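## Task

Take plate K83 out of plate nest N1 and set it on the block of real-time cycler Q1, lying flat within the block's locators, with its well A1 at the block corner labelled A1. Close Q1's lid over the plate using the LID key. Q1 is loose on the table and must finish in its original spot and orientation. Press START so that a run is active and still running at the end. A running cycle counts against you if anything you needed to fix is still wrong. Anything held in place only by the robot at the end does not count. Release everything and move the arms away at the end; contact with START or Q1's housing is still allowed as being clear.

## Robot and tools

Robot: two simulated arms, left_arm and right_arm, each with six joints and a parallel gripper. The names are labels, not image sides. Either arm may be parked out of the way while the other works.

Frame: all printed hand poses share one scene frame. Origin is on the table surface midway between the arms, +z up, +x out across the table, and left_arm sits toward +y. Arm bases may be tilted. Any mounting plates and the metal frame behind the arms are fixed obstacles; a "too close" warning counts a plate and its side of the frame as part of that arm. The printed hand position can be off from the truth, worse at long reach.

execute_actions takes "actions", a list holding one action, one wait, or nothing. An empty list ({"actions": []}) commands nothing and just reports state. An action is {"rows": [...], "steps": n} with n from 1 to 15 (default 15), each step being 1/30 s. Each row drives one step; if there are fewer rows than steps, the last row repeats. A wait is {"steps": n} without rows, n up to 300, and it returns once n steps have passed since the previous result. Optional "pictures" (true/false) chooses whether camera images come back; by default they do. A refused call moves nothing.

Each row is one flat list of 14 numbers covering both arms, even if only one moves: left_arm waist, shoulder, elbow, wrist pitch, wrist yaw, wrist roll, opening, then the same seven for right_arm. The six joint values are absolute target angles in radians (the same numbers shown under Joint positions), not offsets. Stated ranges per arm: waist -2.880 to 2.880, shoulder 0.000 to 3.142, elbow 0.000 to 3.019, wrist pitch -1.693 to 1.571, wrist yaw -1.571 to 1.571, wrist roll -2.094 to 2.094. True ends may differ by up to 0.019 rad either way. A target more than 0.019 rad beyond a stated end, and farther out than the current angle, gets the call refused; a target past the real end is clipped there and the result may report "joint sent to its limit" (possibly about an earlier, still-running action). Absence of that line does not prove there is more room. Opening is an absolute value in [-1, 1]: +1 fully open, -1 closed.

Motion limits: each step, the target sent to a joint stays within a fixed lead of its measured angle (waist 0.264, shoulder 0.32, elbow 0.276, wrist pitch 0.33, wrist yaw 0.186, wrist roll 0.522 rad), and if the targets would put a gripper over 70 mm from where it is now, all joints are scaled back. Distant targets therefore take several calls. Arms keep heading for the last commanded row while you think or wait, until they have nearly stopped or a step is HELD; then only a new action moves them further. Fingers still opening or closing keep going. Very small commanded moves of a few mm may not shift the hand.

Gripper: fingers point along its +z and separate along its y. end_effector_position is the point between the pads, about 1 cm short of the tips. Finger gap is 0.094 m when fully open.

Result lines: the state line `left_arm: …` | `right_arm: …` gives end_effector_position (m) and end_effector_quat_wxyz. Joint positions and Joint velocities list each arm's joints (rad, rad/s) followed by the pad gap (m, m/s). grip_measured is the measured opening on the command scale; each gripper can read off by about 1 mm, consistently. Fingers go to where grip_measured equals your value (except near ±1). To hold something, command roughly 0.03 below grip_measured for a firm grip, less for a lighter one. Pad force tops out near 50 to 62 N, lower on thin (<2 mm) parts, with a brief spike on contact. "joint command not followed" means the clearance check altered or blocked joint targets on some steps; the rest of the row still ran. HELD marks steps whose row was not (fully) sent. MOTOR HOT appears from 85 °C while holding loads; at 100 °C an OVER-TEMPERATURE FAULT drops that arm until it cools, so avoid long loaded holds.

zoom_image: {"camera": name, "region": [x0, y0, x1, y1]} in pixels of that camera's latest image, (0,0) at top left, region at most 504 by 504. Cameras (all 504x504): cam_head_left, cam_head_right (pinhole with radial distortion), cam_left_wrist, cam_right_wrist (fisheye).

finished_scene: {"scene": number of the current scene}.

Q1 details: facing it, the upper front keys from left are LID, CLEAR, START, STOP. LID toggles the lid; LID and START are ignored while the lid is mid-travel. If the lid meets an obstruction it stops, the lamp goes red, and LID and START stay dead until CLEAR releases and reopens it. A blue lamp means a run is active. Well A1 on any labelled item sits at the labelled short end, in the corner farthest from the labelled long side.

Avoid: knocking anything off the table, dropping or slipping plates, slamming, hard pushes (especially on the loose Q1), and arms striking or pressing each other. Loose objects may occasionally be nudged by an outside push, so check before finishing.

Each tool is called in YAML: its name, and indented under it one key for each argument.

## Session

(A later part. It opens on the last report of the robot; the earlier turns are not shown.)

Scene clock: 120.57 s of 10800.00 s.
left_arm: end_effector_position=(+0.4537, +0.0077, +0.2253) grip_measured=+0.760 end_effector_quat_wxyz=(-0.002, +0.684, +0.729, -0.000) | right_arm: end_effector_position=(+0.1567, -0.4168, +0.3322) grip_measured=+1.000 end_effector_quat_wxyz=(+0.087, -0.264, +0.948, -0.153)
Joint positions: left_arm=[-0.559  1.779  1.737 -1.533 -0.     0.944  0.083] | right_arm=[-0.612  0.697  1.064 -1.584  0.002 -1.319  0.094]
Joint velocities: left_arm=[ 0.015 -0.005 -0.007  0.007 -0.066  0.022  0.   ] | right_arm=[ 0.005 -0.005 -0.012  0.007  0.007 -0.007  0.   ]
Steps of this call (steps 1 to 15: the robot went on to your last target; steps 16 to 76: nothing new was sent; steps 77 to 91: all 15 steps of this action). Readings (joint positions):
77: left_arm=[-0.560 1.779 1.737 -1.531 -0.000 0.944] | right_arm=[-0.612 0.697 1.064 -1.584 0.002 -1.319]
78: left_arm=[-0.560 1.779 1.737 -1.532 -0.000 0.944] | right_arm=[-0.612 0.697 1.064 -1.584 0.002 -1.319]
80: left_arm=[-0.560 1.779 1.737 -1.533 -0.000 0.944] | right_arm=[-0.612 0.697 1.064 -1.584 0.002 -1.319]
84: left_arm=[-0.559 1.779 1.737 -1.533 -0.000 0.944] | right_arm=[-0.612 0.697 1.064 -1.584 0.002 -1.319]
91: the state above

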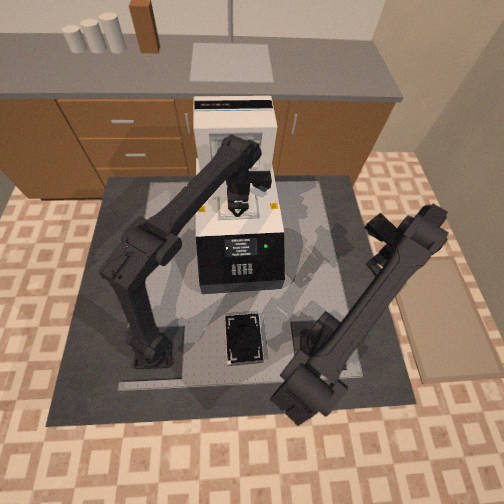

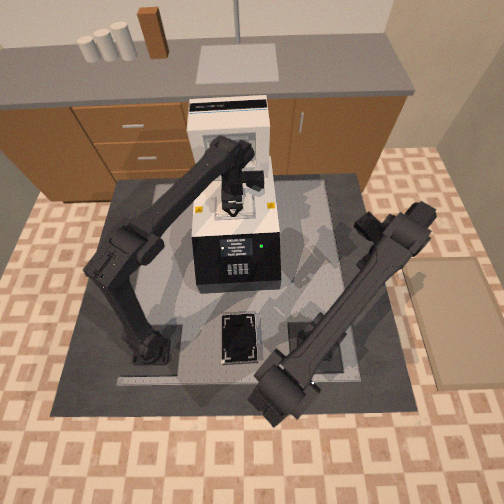

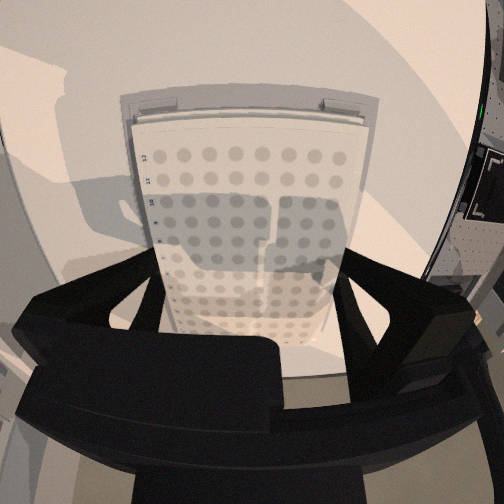

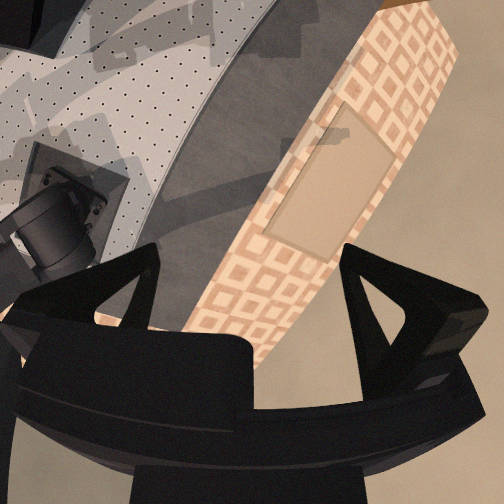

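Lower a bit, release, and lift.

execute_actions:
  actions:
    - {"rows":[[-0.55,1.77,1.715,-1.505,0,0.935,0.72,-0.6,0.7,1.08,-1.586,0,-1.319,1]]}
  pictures: false

execute_actions:
  actions:
    - {"rows":[[-0.55,1.77,1.73,-1.505,0,0.935,1,-0.6,0.7,1.08,-1.586,0,-1.319,1]],"steps":10}
  pictures: false

execute_actions:
  actions:
    - {"rows":[[-0.55,1.77,1.93,-1.66,0,0.935,1,-0.6,0.7,1.08,-1.586,0,-1.319,1]]}

zoom_image:
  camera: "cam_left_wrist"
  region: [120, 60, 380, 340]

Scene clock: 123.57 s of 10800.00 s.
left_arm: end_effector_position=(+0.4536, +0.0077, +0.2245) grip_measured=+0.760 end_effector_quat_wxyz=(+0.001, +0.684, +0.729, +0.000) | right_arm: end_effector_position=(+0.1567, -0.4168, +0.3322) grip_measured=+1.000 end_effector_quat_wxyz=(+0.087, -0.264, +0.948, -0.153)
Joint positions: left_arm=[-0.559  1.774  1.729 -1.523 -0.     0.944  0.083] | right_arm=[-0.612  0.697  1.064 -1.584  0.002 -1.319  0.094]
Joint velocities: left_arm=[ 0.005  0.015 -0.002  0.002 -0.007  0.022 -0.001] | right_arm=[-0.005 -0.005  0.012  0.017  0.051  0.022  0.   ]
Steps of this call (steps 1 to 15: the robot went on to your last target; steps 16 to 75: nothing new was sent; steps 76 to 90: all 15 steps of this action). Readings (joint positions):
76: left_arm=[-0.559 1.779 1.735 -1.531 -0.000 0.944] | right_arm=[-0.612 0.697 1.064 -1.584 0.002 -1.319]
77: left_arm=[-0.559 1.776 1.732 -1.528 -0.000 0.944] | right_arm=[-0.612 0.697 1.064 -1.584 0.002 -1.319]
79: left_arm=[-0.559 1.774 1.729 -1.523 -0.000 0.944] | right_arm=[-0.612 0.697 1.064 -1.584 0.002 -1.319]
83: left_arm=[-0.559 1.774 1.729 -1.523 -0.000 0.944] | right_arm=[-0.612 0.697 1.064 -1.584 0.002 -1.319]
90: the state above

Scene clock: 123.90 s of 10800.00 s.
left_arm: end_effector_position=(+0.4540, +0.0077, +0.2247) grip_measured=+1.000 end_effector_quat_wxyz=(+0.002, +0.684, +0.729, +0.001) | right_arm: end_effector_position=(+0.1567, -0.4168, +0.3322) grip_measured=+1.000 end_effector_quat_wxyz=(+0.087, -0.264, +0.948, -0.153)
Joint positions: left_arm=[-0.559  1.774  1.729 -1.521 -0.     0.943  0.094] | right_arm=[-0.612  0.697  1.064 -1.584  0.002 -1.319  0.094]
Joint velocities: left_arm=[-0.005 -0.005  0.002 -0.007 -0.066  0.051  0.   ] | right_arm=[-0.005  0.005  0.007  0.007  0.022 -0.022  0.   ]
Steps of this call (steps 1 to 10: all 10 steps of this action). Readings (joint positions):
1: left_arm=[-0.559 1.774 1.729 -1.523 -0.000 0.944] | right_arm=[-0.612 0.697 1.064 -1.584 0.002 -1.319]
2: left_arm=[-0.559 1.774 1.729 -1.522 -0.000 0.944] | right_arm=[-0.612 0.697 1.064 -1.584 0.002 -1.319]
4: left_arm=[-0.559 1.774 1.729 -1.521 -0.000 0.943] | right_arm=[-0.612 0.697 1.064 -1.584 0.002 -1.319]
8: left_arm=[-0.559 1.774 1.729 -1.521 -0.000 0.943] | right_arm=[-0.612 0.697 1.064 -1.584 0.002 -1.319]
10: the state above

Scene clock: 124.40 s of 10800.00 s.
left_arm: end_effector_position=(+0.4602, +0.0038, +0.2881) grip_measured=+1.000 end_effector_quat_wxyz=(+0.023, +0.684, +0.729, +0.005) | right_arm: end_effector_position=(+0.1567, -0.4168, +0.3322) grip_measured=+1.000 end_effector_quat_wxyz=(+0.087, -0.264, +0.948, -0.153)
Joint positions: left_arm=[-0.559  1.772  1.892 -1.644 -0.     0.943  0.094] | right_arm=[-0.612  0.697  1.064 -1.584  0.002 -1.319  0.094]
Joint velocities: left_arm=[-0.005 -0.005  0.002  0.007  0.037 -0.051  0.   ] | right_arm=[ 0.015 -0.005 -0.002  0.012 -0.037 -0.051  0.   ]
Steps of this call (steps 1 to 15: all 15 steps of this action). Readings (joint positions):
1: left_arm=[-0.559 1.776 1.748 -1.547 -0.000 0.943] | right_arm=[-0.612 0.697 1.064 -1.584 0.002 -1.319]
2: left_arm=[-0.559 1.787 1.777 -1.584 -0.000 0.943] | right_arm=[-0.612 0.697 1.064 -1.584 0.002 -1.319]
4: left_arm=[-0.559 1.793 1.835 -1.623 -0.000 0.943] | right_arm=[-0.612 0.697 1.064 -1.584 0.002 -1.319]
8: left_arm=[-0.559 1.779 1.890 -1.638 -0.000 0.943] | right_arm=[-0.612 0.697 1.064 -1.584 0.002 -1.319]
15: the state above

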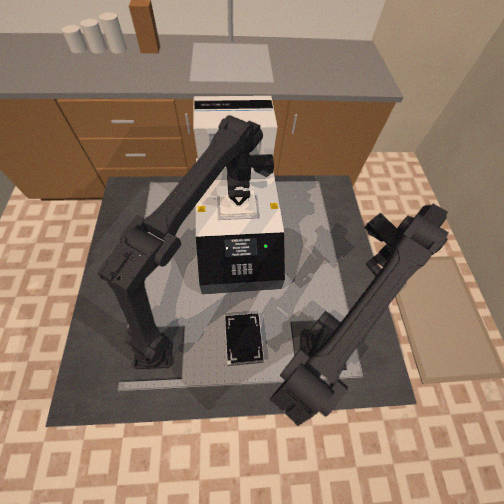

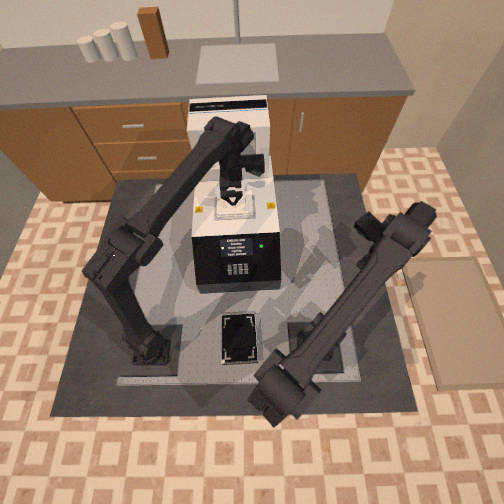

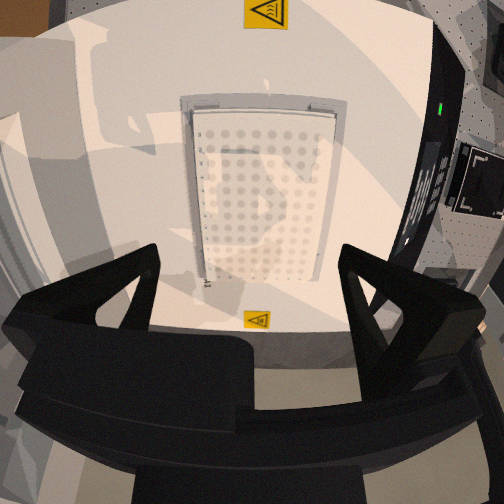

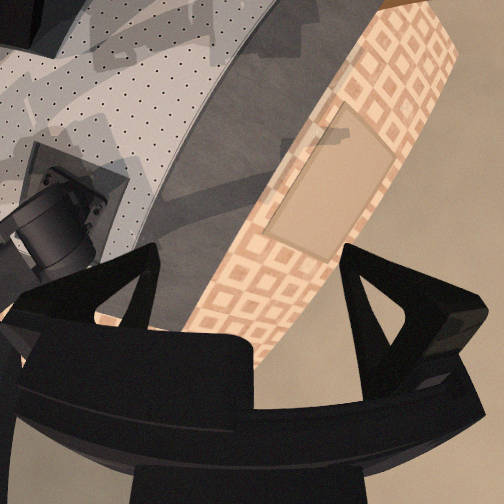

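Region (120, 60, 380, 340) of cam_left_wrist's 504x504 image, scaled by 1.800, with more detail than that image has; it fills the left 468 columns of this view, and the rest is white.

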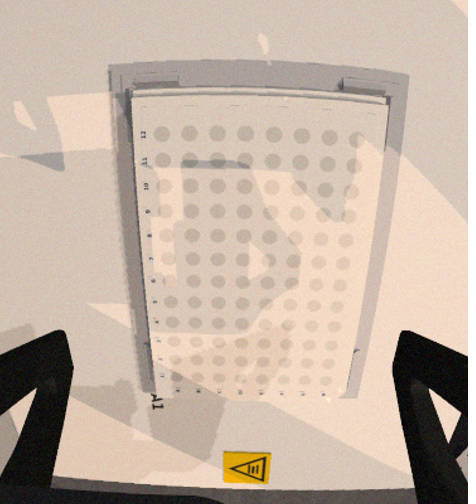

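execute_actions:
  actions:
    - {"rows":[[-0.75,1.3,1.65,-1.67,0,2.07,-1,-0.6,0.7,1.08,-1.586,0,-1.319,1]]}
  pictures: false

execute_actions:
  actions:
    - {"rows":[[-1.0,1.0,1.15,-1.5,0,2.07,-1,-0.6,0.7,1.08,-1.586,0,-1.319,1]]}

zoom_image:
  camera: "cam_head_right"
  region: [200, 180, 280, 235]

execute_actions:
  actions:
    - {"rows":[[-0.91,1.017,0.935,-1.09,0,2.07,-1,-0.6,0.7,1.08,-1.586,0,-1.319,1]]}
  pictures: false

execute_actions:
  actions:
    - {"rows":[[-0.825,1.15,0.835,-0.86,0,2.07,-1,-0.6,0.7,1.08,-1.586,0,-1.319,1]]}

execute_actions:
  actions:
    - {"rows":[[-0.91,1.08,0.9,-1.0,0,2.07,-1,-0.6,0.7,1.08,-1.586,0,-1.319,1]]}

Scene clock: 128.53 s of 10800.00 s.
left_arm: end_effector_position=(+0.2956, +0.0139, +0.3981) grip_measured=-0.987 end_effector_quat_wxyz=(+0.107, +0.946, +0.300, +0.060) | right_arm: end_effector_position=(+0.1567, -0.4168, +0.3322) grip_measured=+1.000 end_effector_quat_wxyz=(+0.087, -0.264, +0.948, -0.153)
Joint positions: left_arm=[-0.75   1.326  1.652 -1.65  -0.001  1.772  0.001] | right_arm=[-0.612  0.697  1.064 -1.584  0.002 -1.319  0.094]
Joint velocities: left_arm=[-0.063 -0.972 -0.017 -0.066 -0.051  1.868 -0.   ] | right_arm=[-0.005 -0.015 -0.022 -0.002 -0.007 -0.037  0.   ]
Steps of this call (steps 1 to 15: the robot went on to your last target; steps 16 to 90: nothing new was sent; then 0.63 s passed at rest; steps 91 to 105: all 15 steps of this action). Readings (joint positions):
91: left_arm=[-0.563 1.761 1.873 -1.640 -0.001 0.977] | right_arm=[-0.612 0.697 1.064 -1.584 0.002 -1.319]
92: left_arm=[-0.570 1.739 1.834 -1.640 -0.002 1.018] | right_arm=[-0.612 0.697 1.064 -1.584 0.002 -1.319]
94: left_arm=[-0.598 1.688 1.762 -1.640 -0.002 1.100] | right_arm=[-0.612 0.697 1.064 -1.584 0.002 -1.319]
98: left_arm=[-0.673 1.573 1.684 -1.640 -0.002 1.268] | right_arm=[-0.612 0.697 1.064 -1.584 0.002 -1.319]
105: the state above

Scene clock: 129.03 s of 10800.00 s.
left_arm: end_effector_position=(+0.1494, +0.0456, +0.2957) grip_measured=-0.987 end_effector_quat_wxyz=(+0.080, +0.995, +0.042, +0.044) | right_arm: end_effector_position=(+0.1567, -0.4168, +0.3322) grip_measured=+1.000 end_effector_quat_wxyz=(+0.087, -0.264, +0.948, -0.153)
Joint positions: left_arm=[-1.009  1.006  1.139 -1.521  0.002  2.044  0.001] | right_arm=[-0.612  0.697  1.064 -1.584  0.002 -1.319  0.094]
Joint velocities: left_arm=[-0.015  0.151  0.007  0.061 -0.037  0.125 -0.   ] | right_arm=[-0.015 -0.015 -0.007  0.007 -0.051  0.022  0.   ]
Steps of this call (steps 1 to 15: all 15 steps of this action). Readings (joint positions):
1: left_arm=[-0.763 1.282 1.630 -1.631 -0.004 1.805] | right_arm=[-0.612 0.697 1.064 -1.584 0.002 -1.319]
2: left_arm=[-0.787 1.227 1.581 -1.601 -0.005 1.832] | right_arm=[-0.612 0.697 1.064 -1.584 0.002 -1.319]
4: left_arm=[-0.870 1.110 1.456 -1.563 -0.004 1.887] | right_arm=[-0.612 0.697 1.064 -1.584 0.002 -1.319]
8: left_arm=[-1.000 0.950 1.208 -1.543 0.002 1.980] | right_arm=[-0.612 0.697 1.064 -1.584 0.002 -1.319]
15: the state above

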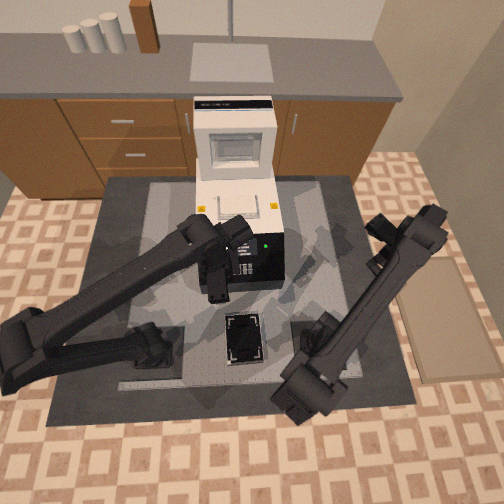

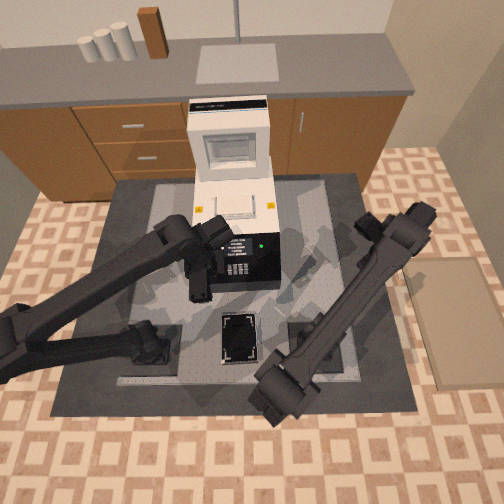

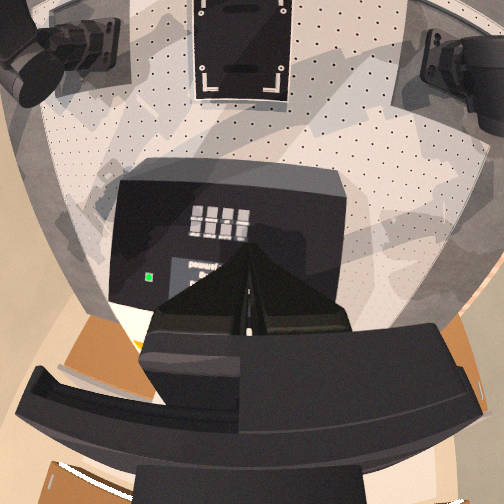

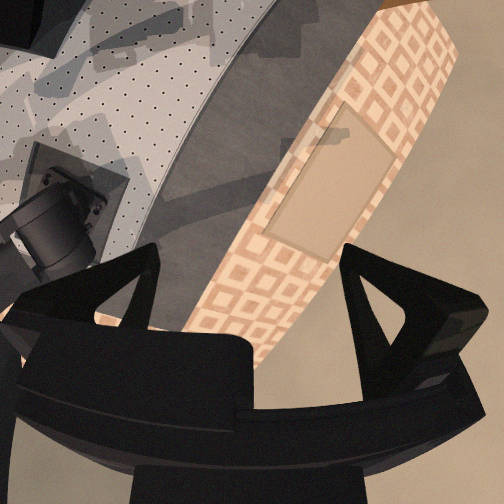

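Region (200, 180, 280, 235) of cam_head_right's 504x504 image, scaled by 6.300, with more detail than that image has; it fills the top 346 rows of this view, and the rest is white.

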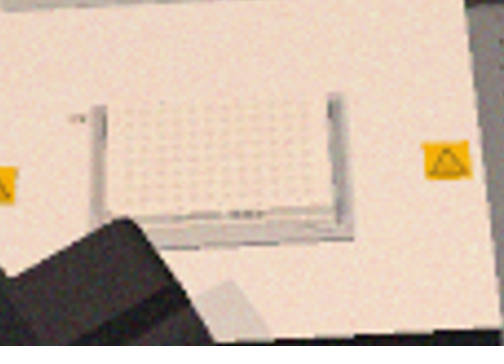

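Scene clock: 129.53 s of 10800.00 s.
left_arm: end_effector_position=(+0.2036, +0.0251, +0.2148) grip_measured=-0.987 end_effector_quat_wxyz=(+0.143, +0.982, +0.083, +0.093) | right_arm: end_effector_position=(+0.1567, -0.4168, +0.3322) grip_measured=+1.000 end_effector_quat_wxyz=(+0.087, -0.264, +0.948, -0.153)
Joint positions: left_arm=[-0.908  1.031  0.916 -1.112 -0.     2.059  0.001] | right_arm=[-0.612  0.697  1.064 -1.584  0.002 -1.319  0.094]
Joint velocities: left_arm=[-0.015  0.005 -0.012 -0.007 -0.007  0.022  0.001] | right_arm=[-0.024  0.005 -0.002  0.002 -0.037  0.007  0.   ]
Steps of this call (steps 1 to 15: all 15 steps of this action). Readings (joint positions):
1: left_arm=[-1.002 1.006 1.114 -1.465 0.004 2.046] | right_arm=[-0.612 0.697 1.064 -1.584 0.002 -1.319]
2: left_arm=[-0.985 0.995 1.068 -1.363 0.004 2.048] | right_arm=[-0.612 0.697 1.064 -1.584 0.002 -1.319]
4: left_arm=[-0.942 0.996 0.974 -1.203 0.003 2.052] | right_arm=[-0.612 0.697 1.064 -1.584 0.002 -1.319]
8: left_arm=[-0.908 1.032 0.916 -1.128 -0.000 2.057] | right_arm=[-0.612 0.697 1.064 -1.584 0.002 -1.319]
15: the state above

Scene clock: 130.03 s of 10800.00 s.
left_arm: end_effector_position=(+0.2470, +0.0178, +0.1520) grip_measured=-0.988 end_effector_quat_wxyz=(+0.148, +0.976, +0.122, +0.100) | right_arm: end_effector_position=(+0.1567, -0.4168, +0.3322) grip_measured=+1.000 end_effector_quat_wxyz=(+0.087, -0.264, +0.948, -0.153)
Joint positions: left_arm=[-0.827  1.16   0.833 -0.885  0.007  2.06   0.001] | right_arm=[-0.612  0.697  1.064 -1.584  0.002 -1.319  0.094]
Joint velocities: left_arm=[ 0.005 -0.005 -0.007 -0.007 -0.037  0.051  0.   ] | right_arm=[-0.015  0.005 -0.017  0.002  0.022 -0.037  0.   ]
Steps of this call (steps 1 to 15: all 15 steps of this action). Readings (joint positions):
1: left_arm=[-0.902 1.036 0.904 -1.068 0.003 2.060] | right_arm=[-0.612 0.697 1.064 -1.584 0.002 -1.319]
2: left_arm=[-0.887 1.046 0.886 -0.996 0.003 2.060] | right_arm=[-0.612 0.697 1.064 -1.584 0.002 -1.319]
4: left_arm=[-0.851 1.095 0.860 -0.915 0.003 2.060] | right_arm=[-0.612 0.697 1.064 -1.584 0.002 -1.319]
8: left_arm=[-0.826 1.162 0.833 -0.887 0.010 2.060] | right_arm=[-0.612 0.697 1.064 -1.584 0.002 -1.319]
15: the state above

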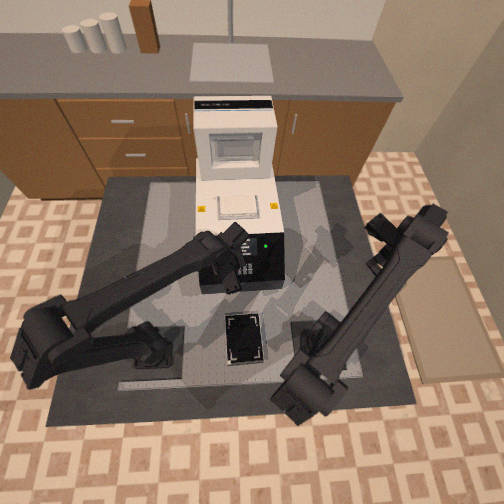

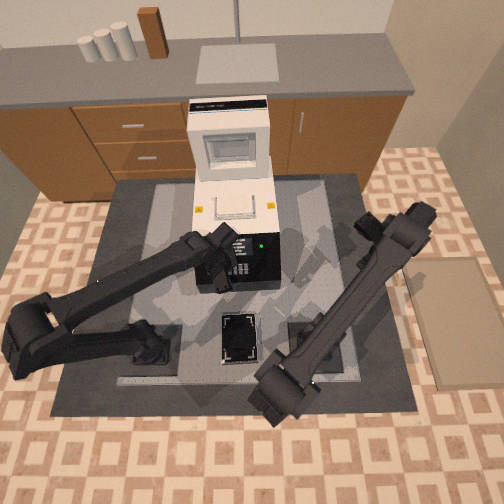

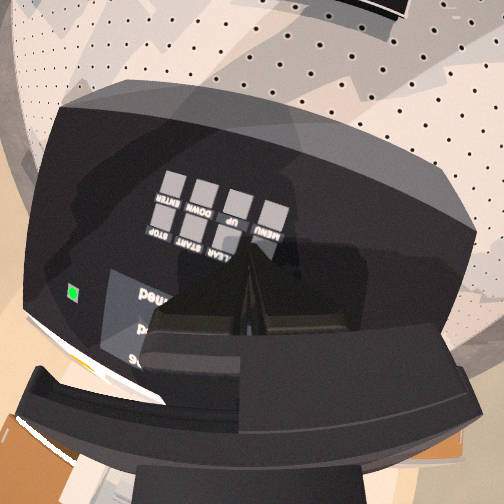

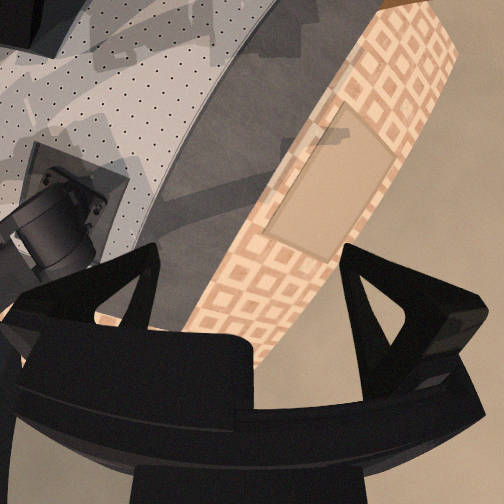

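Scene clock: 130.53 s of 10800.00 s.
left_arm: end_effector_position=(+0.2108, +0.0136, +0.1790) grip_measured=-0.988 end_effector_quat_wxyz=(+0.149, +0.981, +0.081, +0.096) | right_arm: end_effector_position=(+0.1567, -0.4168, +0.3322) grip_measured=+1.000 end_effector_quat_wxyz=(+0.087, -0.264, +0.948, -0.153)
Joint positions: left_arm=[-0.912  1.08   0.85  -0.983 -0.     2.06   0.001] | right_arm=[-0.612  0.697  1.064 -1.584  0.002 -1.319  0.094]
Joint velocities: left_arm=[-0.005 -0.005  0.017 -0.027  0.037 -0.022  0.001] | right_arm=[ 0.005 -0.005 -0.017  0.002 -0.037 -0.007  0.   ]
Steps of this call (steps 1 to 15: all 15 steps of this action). Readings (joint positions):
1: left_arm=[-0.834 1.156 0.836 -0.905 0.001 2.060] | right_arm=[-0.612 0.697 1.064 -1.584 0.002 -1.319]
2: left_arm=[-0.848 1.148 0.838 -0.934 -0.000 2.060] | right_arm=[-0.612 0.697 1.064 -1.584 0.002 -1.319]
4: left_arm=[-0.885 1.119 0.838 -0.969 -0.000 2.060] | right_arm=[-0.612 0.697 1.064 -1.584 0.002 -1.319]
8: left_arm=[-0.912 1.082 0.846 -0.983 -0.000 2.060] | right_arm=[-0.612 0.697 1.064 -1.584 0.002 -1.319]
15: the state above

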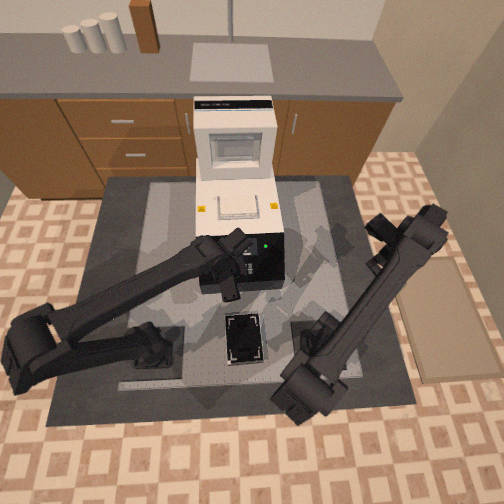

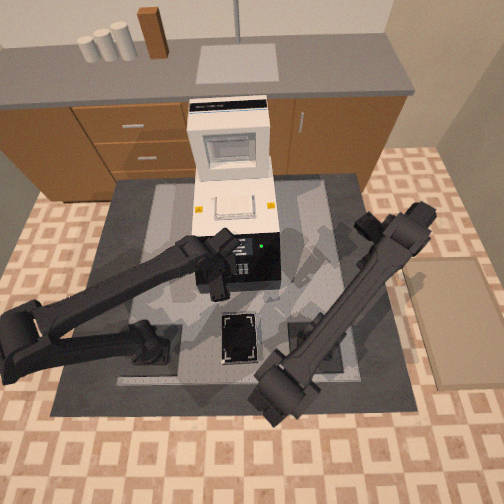

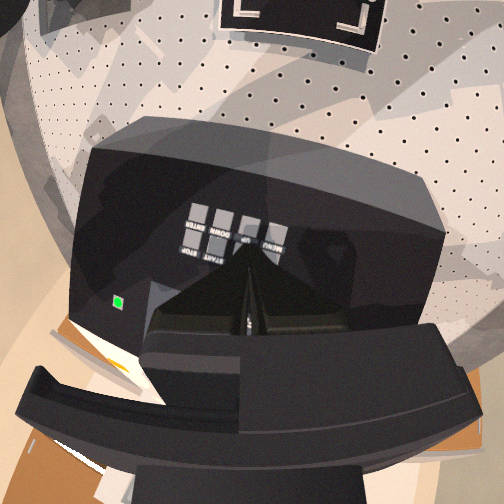

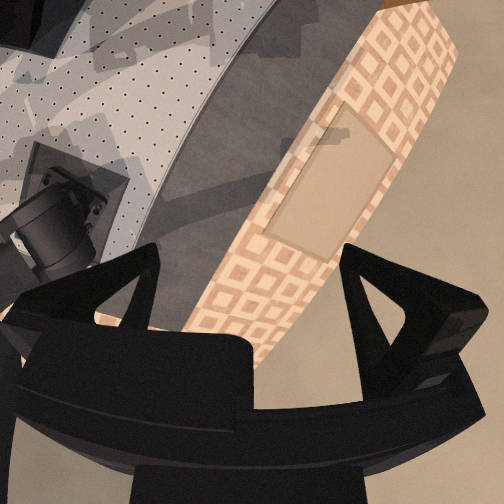

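execute_actions:
  actions:
    - {"rows":[[-0.825,1.12,0.86,-0.92,0,2.07,-1,-0.6,0.7,1.08,-1.586,0,-1.319,1]]}
  pictures: false

execute_actions:
  actions:
    - {"rows":[[-0.825,1.145,0.80,-0.86,0,2.07,-1,-0.6,0.7,1.08,-1.586,0,-1.319,1]]}

execute_actions:
  actions:
    - {"rows":[[-0.9,1.1,0.92,-1.0,0,2.07,-1,-0.6,0.7,1.08,-1.586,0,-1.319,1]]}

Scene clock: 134.10 s of 10800.00 s.
left_arm: end_effector_position=(+0.2426, +0.0262, +0.1702) grip_measured=-0.988 end_effector_quat_wxyz=(+0.147, +0.976, +0.124, +0.104) | right_arm: end_effector_position=(+0.1567, -0.4168, +0.3322) grip_measured=+1.000 end_effector_quat_wxyz=(+0.087, -0.264, +0.948, -0.153)
Joint positions: left_arm=[-0.823  1.116  0.85  -0.943  0.001  2.061  0.001] | right_arm=[-0.612  0.697  1.064 -1.584  0.002 -1.319  0.094]
Joint velocities: left_arm=[-0.005  0.005 -0.007 -0.007 -0.066 -0.037  0.001] | right_arm=[-0.005  0.005 -0.002 -0.007 -0.037 -0.11   0.   ]
Steps of this call (steps 1 to 15: the robot went on to your last target; steps 16 to 90: nothing new was sent; then 0.07 s passed at rest; steps 91 to 105: all 15 steps of this action). Readings (joint positions):
91: left_arm=[-0.905 1.082 0.850 -0.976 0.003 2.061] | right_arm=[-0.612 0.697 1.064 -1.584 0.002 -1.319]
92: left_arm=[-0.889 1.087 0.850 -0.964 0.003 2.061] | right_arm=[-0.612 0.697 1.064 -1.584 0.002 -1.319]
94: left_arm=[-0.850 1.099 0.850 -0.948 0.002 2.061] | right_arm=[-0.612 0.697 1.064 -1.584 0.002 -1.319]
98: left_arm=[-0.823 1.116 0.850 -0.943 0.001 2.061] | right_arm=[-0.612 0.697 1.064 -1.584 0.002 -1.319]
105: the state above

Scene clock: 134.60 s of 10800.00 s.
left_arm: end_effector_position=(+0.2392, +0.0284, +0.1455) grip_measured=-0.988 end_effector_quat_wxyz=(+0.143, +0.977, +0.124, +0.098) | right_arm: end_effector_position=(+0.1567, -0.4168, +0.3322) grip_measured=+1.000 end_effector_quat_wxyz=(+0.087, -0.264, +0.948, -0.153)
Joint positions: left_arm=[-0.824  1.135  0.799 -0.887  0.005  2.061  0.001] | right_arm=[-0.612  0.697  1.064 -1.584  0.002 -1.319  0.094]
Joint velocities: left_arm=[-0.005 -0.005 -0.007  0.002 -0.051 -0.051 -0.   ] | right_arm=[-0.005  0.005 -0.017  0.017 -0.037  0.007  0.   ]
Steps of this call (steps 1 to 15: all 15 steps of this action). Readings (joint positions):
1: left_arm=[-0.823 1.116 0.842 -0.928 0.001 2.061] | right_arm=[-0.612 0.697 1.064 -1.584 0.002 -1.319]
2: left_arm=[-0.823 1.117 0.832 -0.907 0.001 2.061] | right_arm=[-0.612 0.697 1.064 -1.584 0.002 -1.319]
4: left_arm=[-0.823 1.125 0.811 -0.889 0.001 2.061] | right_arm=[-0.612 0.697 1.064 -1.584 0.002 -1.319]
8: left_arm=[-0.824 1.135 0.799 -0.887 0.005 2.061] | right_arm=[-0.612 0.697 1.064 -1.584 0.002 -1.319]
15: the state above

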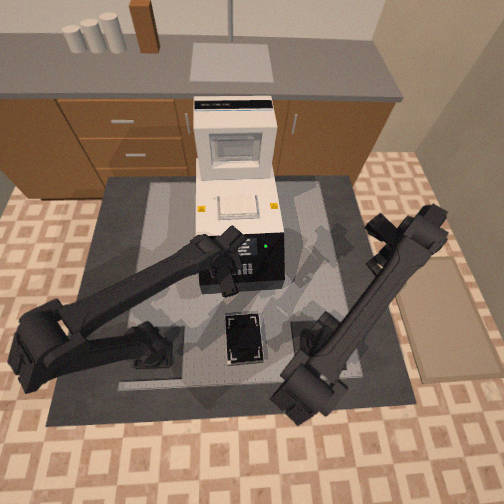

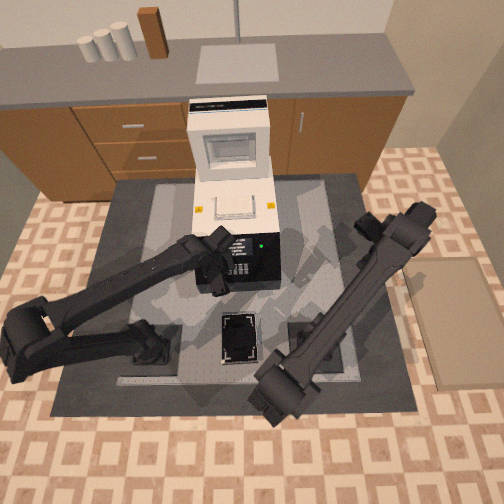

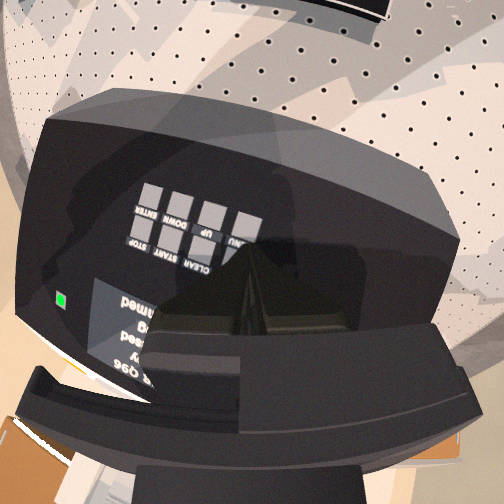

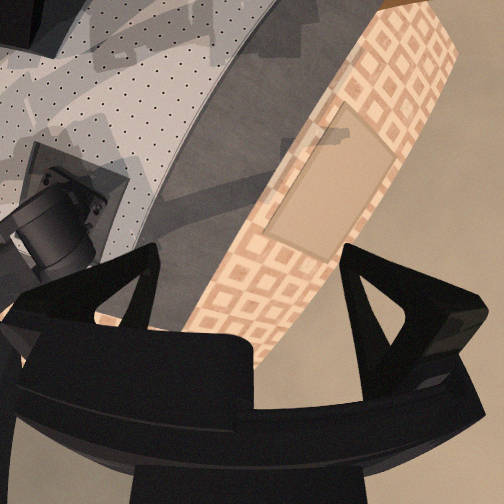

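Scene clock: 135.10 s of 10800.00 s.
left_arm: end_effector_position=(+0.2200, +0.0087, +0.1815) grip_measured=-0.988 end_effector_quat_wxyz=(+0.148, +0.980, +0.086, +0.097) | right_arm: end_effector_position=(+0.1567, -0.4168, +0.3322) grip_measured=+1.000 end_effector_quat_wxyz=(+0.087, -0.264, +0.948, -0.153)
Joint positions: left_arm=[-0.9    1.107  0.875 -0.983 -0.     2.061  0.001] | right_arm=[-0.612  0.697  1.064 -1.584  0.002 -1.319  0.094]
Joint velocities: left_arm=[-0.024 -0.005 -0.012  0.007 -0.037 -0.051  0.   ] | right_arm=[-0.015 -0.005 -0.002 -0.002  0.051 -0.007  0.   ]
Steps of this call (steps 1 to 15: all 15 steps of this action). Readings (joint positions):
1: left_arm=[-0.830 1.133 0.808 -0.910 0.001 2.061] | right_arm=[-0.612 0.697 1.064 -1.584 0.002 -1.319]
2: left_arm=[-0.844 1.133 0.820 -0.941 -0.000 2.061] | right_arm=[-0.612 0.697 1.064 -1.584 0.002 -1.319]
4: left_arm=[-0.877 1.126 0.846 -0.971 -0.000 2.061] | right_arm=[-0.612 0.697 1.064 -1.584 0.002 -1.319]
8: left_arm=[-0.900 1.110 0.875 -0.979 -0.000 2.061] | right_arm=[-0.612 0.697 1.064 -1.584 0.002 -1.319]
15: the state above

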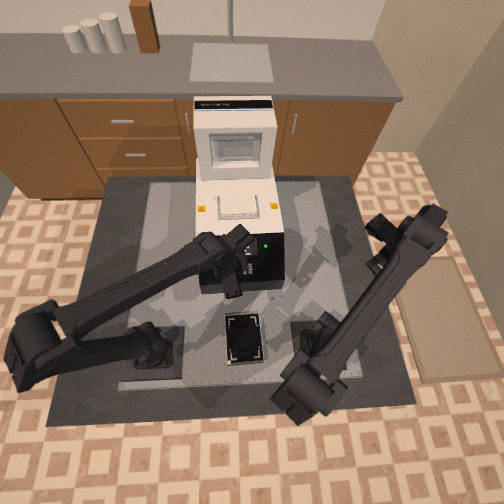

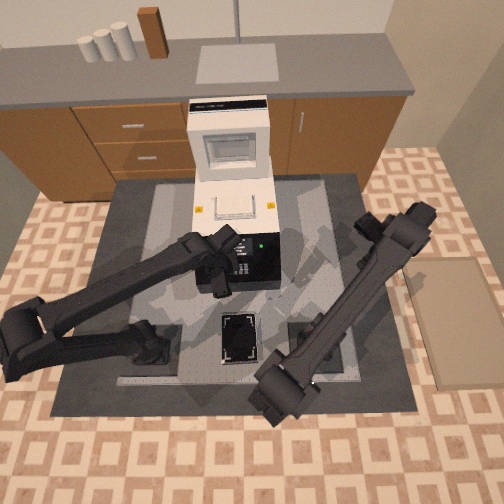

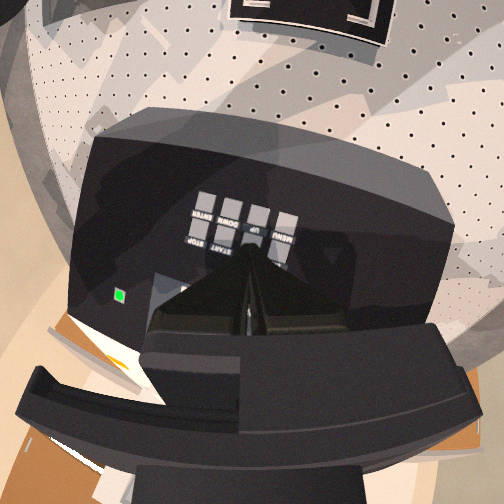

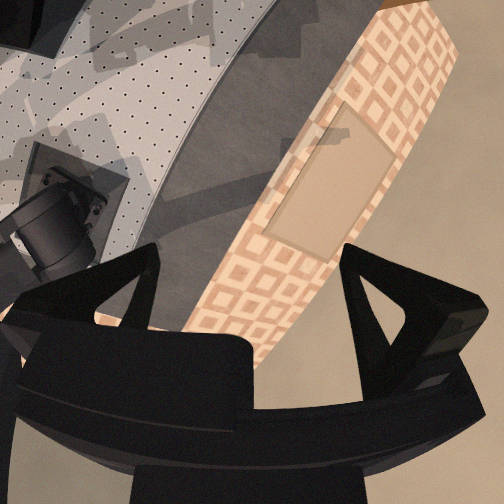

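execute_actions:
  actions:
    - {"rows":[[-0.832,1.14,0.89,-0.92,0,2.07,-1,-0.6,0.7,1.08,-1.586,0,-1.319,1]]}
  pictures: false

execute_actions:
  actions:
    - {"rows":[[-0.832,1.175,0.815,-0.85,0,2.07,-1,-0.6,0.7,1.08,-1.586,0,-1.319,1]]}

execute_actions:
  actions:
    - {"rows":[[-0.832,1.12,0.92,-1.0,0,2.07,-1,-0.6,0.7,1.08,-1.586,0,-1.319,1]]}

Scene clock: 138.70 s of 10800.00 s.
left_arm: end_effector_position=(+0.2460, +0.0169, +0.1755) grip_measured=-0.988 end_effector_quat_wxyz=(+0.151, +0.976, +0.119, +0.105) | right_arm: end_effector_position=(+0.1567, -0.4168, +0.3322) grip_measured=+1.000 end_effector_quat_wxyz=(+0.087, -0.264, +0.948, -0.153)
Joint positions: left_arm=[-0.833  1.133  0.875 -0.943  0.001  2.061  0.001] | right_arm=[-0.612  0.697  1.064 -1.584  0.002 -1.319  0.094]
Joint velocities: left_arm=[ 0.015  0.005 -0.012 -0.002 -0.007 -0.037 -0.001] | right_arm=[ 0.005  0.005  0.007  0.007 -0.007 -0.022  0.   ]
Steps of this call (steps 1 to 15: the robot went on to your last target; steps 16 to 90: nothing new was sent; then 0.10 s passed at rest; steps 91 to 105: all 15 steps of this action). Readings (joint positions):
91: left_arm=[-0.895 1.108 0.875 -0.976 0.001 2.061] | right_arm=[-0.612 0.697 1.064 -1.584 0.002 -1.319]
92: left_arm=[-0.883 1.112 0.875 -0.964 0.001 2.061] | right_arm=[-0.612 0.697 1.064 -1.584 0.002 -1.319]
94: left_arm=[-0.854 1.121 0.875 -0.948 0.001 2.061] | right_arm=[-0.612 0.697 1.064 -1.584 0.002 -1.319]
98: left_arm=[-0.833 1.133 0.875 -0.943 0.001 2.061] | right_arm=[-0.612 0.697 1.064 -1.584 0.002 -1.319]
105: the state above

Scene clock: 139.20 s of 10800.00 s.
left_arm: end_effector_position=(+0.2419, +0.0180, +0.1468) grip_measured=-0.988 end_effector_quat_wxyz=(+0.146, +0.977, +0.117, +0.097) | right_arm: end_effector_position=(+0.1567, -0.4168, +0.3322) grip_measured=+1.000 end_effector_quat_wxyz=(+0.087, -0.264, +0.948, -0.153)
Joint positions: left_arm=[-0.835  1.159  0.819 -0.878  0.009  2.061  0.001] | right_arm=[-0.612  0.697  1.064 -1.584  0.002 -1.319  0.094]
Joint velocities: left_arm=[ 0.005 -0.005 -0.002  0.002  0.037 -0.081 -0.001] | right_arm=[ 0.015  0.005 -0.002 -0.012  0.037  0.007  0.   ]
Steps of this call (steps 1 to 15: all 15 steps of this action). Readings (joint positions):
1: left_arm=[-0.833 1.135 0.867 -0.926 0.001 2.061] | right_arm=[-0.612 0.697 1.064 -1.584 0.002 -1.319]
2: left_arm=[-0.833 1.136 0.854 -0.901 0.001 2.061] | right_arm=[-0.612 0.697 1.064 -1.584 0.002 -1.319]
4: left_arm=[-0.833 1.149 0.829 -0.880 0.001 2.061] | right_arm=[-0.612 0.697 1.064 -1.584 0.002 -1.319]
8: left_arm=[-0.835 1.159 0.819 -0.878 0.009 2.061] | right_arm=[-0.612 0.697 1.064 -1.584 0.002 -1.319]
15: the state above

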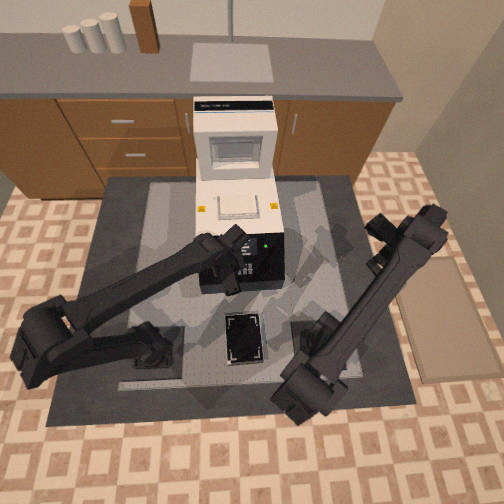

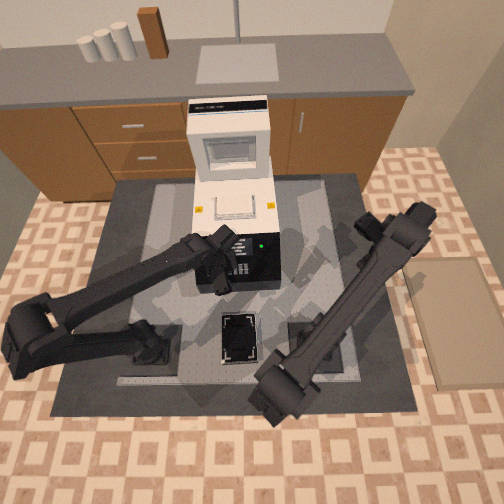

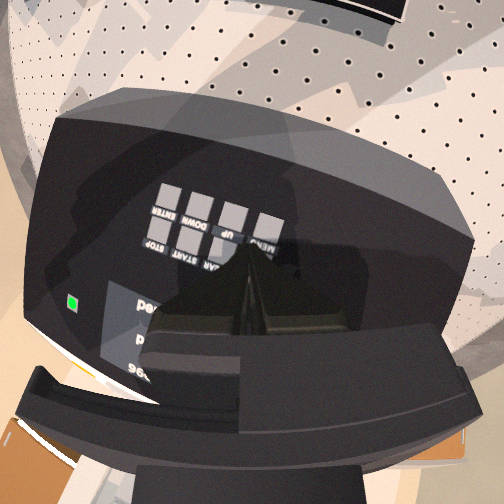

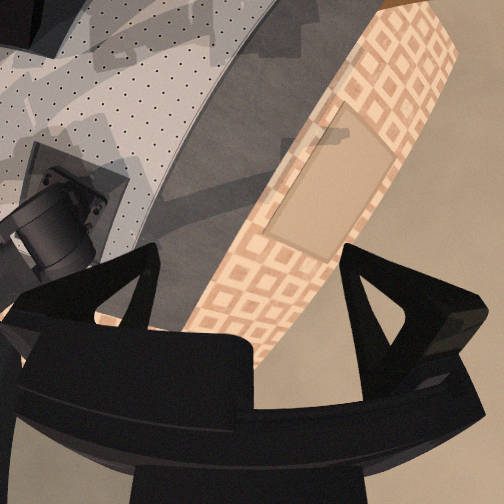

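Scene clock: 139.70 s of 10800.00 s.
left_arm: end_effector_position=(+0.2376, +0.0241, +0.1718) grip_measured=-0.988 end_effector_quat_wxyz=(+0.135, +0.979, +0.118, +0.093) | right_arm: end_effector_position=(+0.1567, -0.4168, +0.3322) grip_measured=+1.000 end_effector_quat_wxyz=(+0.087, -0.264, +0.948, -0.153)
Joint positions: left_arm=[-0.835  1.128  0.871 -0.983  0.003  2.061  0.001] | right_arm=[-0.612  0.697  1.064 -1.584  0.002 -1.319  0.094]
Joint velocities: left_arm=[ 0.005 -0.005 -0.012 -0.002  0.066  0.022 -0.001] | right_arm=[-0.005 -0.005 -0.002  0.007 -0.051 -0.007  0.   ]
Steps of this call (steps 1 to 15: all 15 steps of this action). Readings (joint positions):
1: left_arm=[-0.835 1.157 0.827 -0.902 0.008 2.061] | right_arm=[-0.612 0.697 1.064 -1.584 0.002 -1.319]
2: left_arm=[-0.835 1.156 0.837 -0.935 0.005 2.061] | right_arm=[-0.612 0.697 1.064 -1.584 0.002 -1.319]
4: left_arm=[-0.835 1.146 0.854 -0.968 0.003 2.061] | right_arm=[-0.612 0.697 1.064 -1.584 0.002 -1.319]
8: left_arm=[-0.835 1.130 0.870 -0.980 0.003 2.061] | right_arm=[-0.612 0.697 1.064 -1.584 0.002 -1.319]
15: the state above

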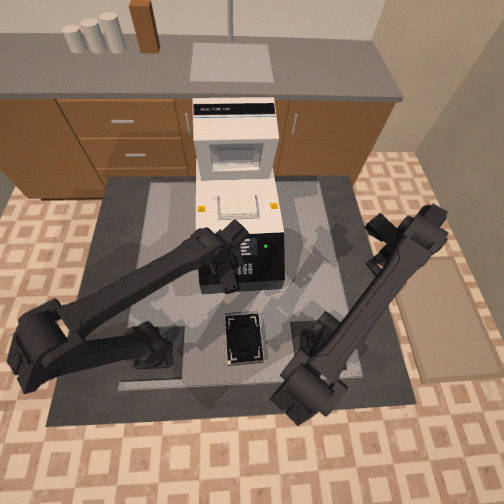

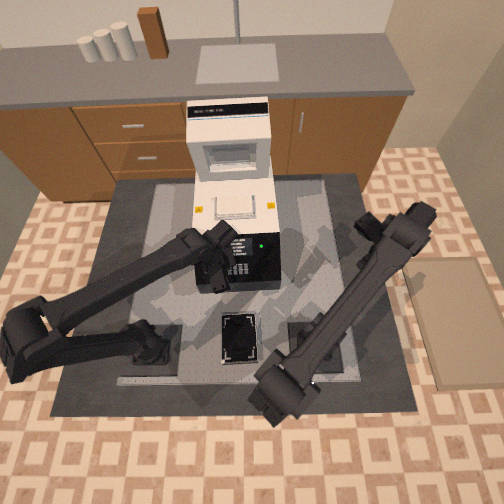

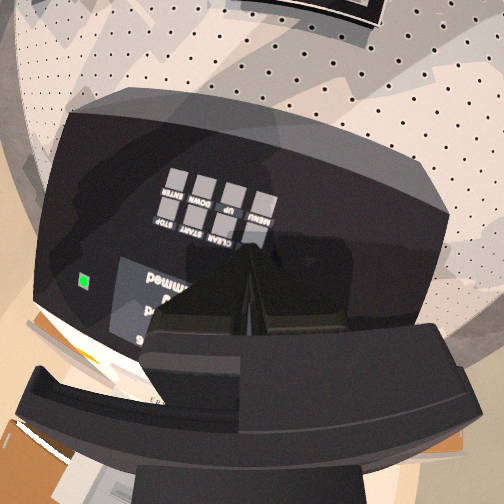

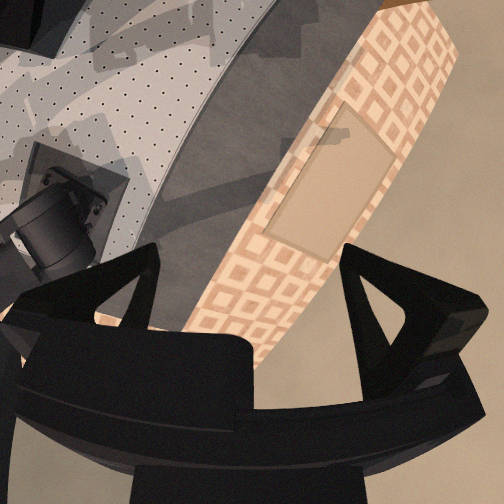

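execute_actions:
  actions:
    - {"rows":[[-0.9,1.215,0.99,-0.92,0,2.07,-1,-0.6,0.7,1.08,-1.586,0,-1.319,1]]}
  pictures: false

execute_actions:
  actions:
    - {"steps":150}

Scene clock: 141.83 s of 10800.00 s.
left_arm: end_effector_position=(+0.2448, -0.0215, +0.1770) grip_measured=-0.988 end_effector_quat_wxyz=(+0.151, +0.980, +0.087, +0.099) | right_arm: end_effector_position=(+0.1567, -0.4168, +0.3322) grip_measured=+1.000 end_effector_quat_wxyz=(+0.087, -0.264, +0.948, -0.153)
Joint positions: left_arm=[-0.898  1.217  0.945 -0.936 -0.     2.062  0.001] | right_arm=[-0.612  0.697  1.064 -1.584  0.002 -1.319  0.094]
Joint velocities: left_arm=[ 0.005 -0.005  0.007  0.002  0.066  0.037 -0.001] | right_arm=[-0.015 -0.005 -0.012 -0.017  0.11   0.066  0.   ]
Steps of this call (steps 1 to 15: the robot went on to your last target; steps 16 to 49: nothing new was sent; steps 50 to 64: all 15 steps of this action). Readings (joint positions):
50: left_arm=[-0.840 1.135 0.877 -0.980 0.001 2.062] | right_arm=[-0.612 0.697 1.064 -1.584 0.002 -1.319]
51: left_arm=[-0.851 1.149 0.891 -0.972 -0.000 2.062] | right_arm=[-0.612 0.697 1.064 -1.584 0.002 -1.319]
53: left_arm=[-0.878 1.187 0.924 -0.953 -0.000 2.062] | right_arm=[-0.612 0.697 1.064 -1.584 0.002 -1.319]
57: left_arm=[-0.898 1.217 0.945 -0.936 -0.000 2.062] | right_arm=[-0.612 0.697 1.064 -1.584 0.002 -1.319]
64: the state above

Scene clock: 146.83 s of 10800.00 s.
left_arm: end_effector_position=(+0.2448, -0.0215, +0.1770) grip_measured=-0.988 end_effector_quat_wxyz=(+0.151, +0.980, +0.087, +0.099) | right_arm: end_effector_position=(+0.1567, -0.4168, +0.3322) grip_measured=+1.000 end_effector_quat_wxyz=(+0.087, -0.264, +0.948, -0.153)
Joint positions: left_arm=[-0.898  1.217  0.945 -0.936 -0.     2.062  0.001] | right_arm=[-0.612  0.697  1.064 -1.584  0.002 -1.319  0.094]
Joint velocities: left_arm=[-0.024 -0.005  0.007 -0.007  0.022 -0.051  0.   ] | right_arm=[-0.005 -0.005  0.007 -0.022 -0.022 -0.066  0.   ]
Steps of this call (steps 1 to 15: the robot went on to your last target; steps 16 to 150: nothing new was sent). Readings (joint positions):
1: left_arm=[-0.898 1.217 0.945 -0.936 -0.000 2.062] | right_arm=[-0.612 0.697 1.064 -1.584 0.002 -1.319]
2: left_arm=[-0.898 1.217 0.945 -0.936 -0.000 2.062] | right_arm=[-0.612 0.697 1.064 -1.584 0.002 -1.319]
4: left_arm=[-0.898 1.217 0.945 -0.936 -0.000 2.062] | right_arm=[-0.612 0.697 1.064 -1.584 0.002 -1.319]
8: left_arm=[-0.898 1.217 0.945 -0.936 -0.000 2.062] | right_arm=[-0.612 0.697 1.064 -1.584 0.002 -1.319]
150: the state above
All arms were judged still, so your last target was given up. Only a new action makes them travel on or press farther. Fingers that are still opening or closing keep moving.

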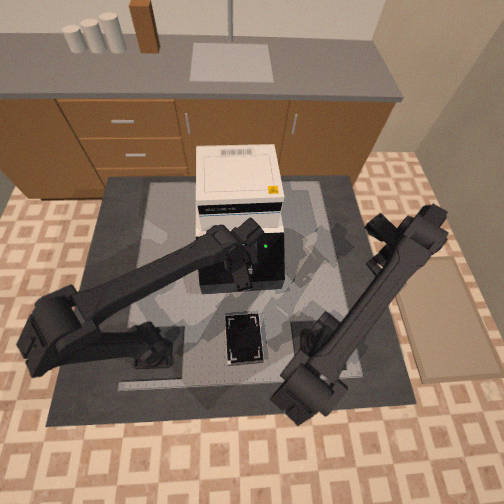

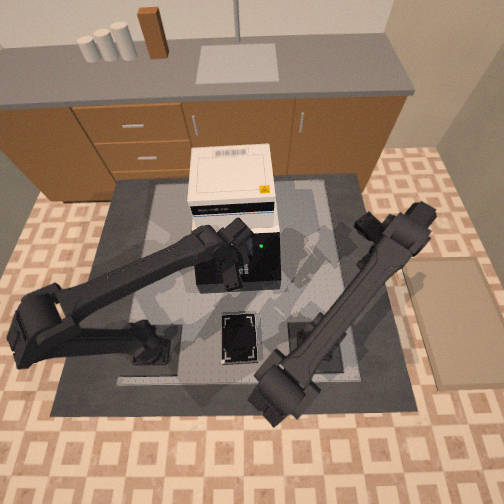

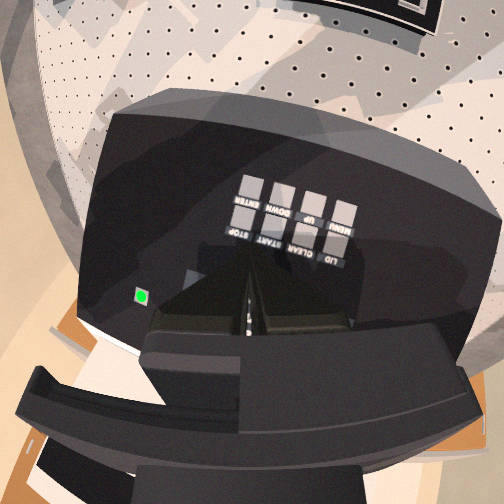

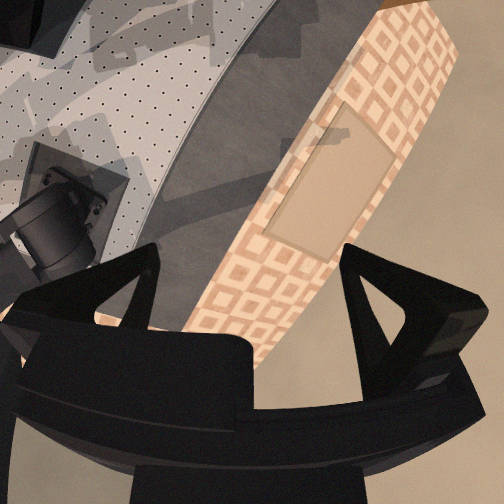

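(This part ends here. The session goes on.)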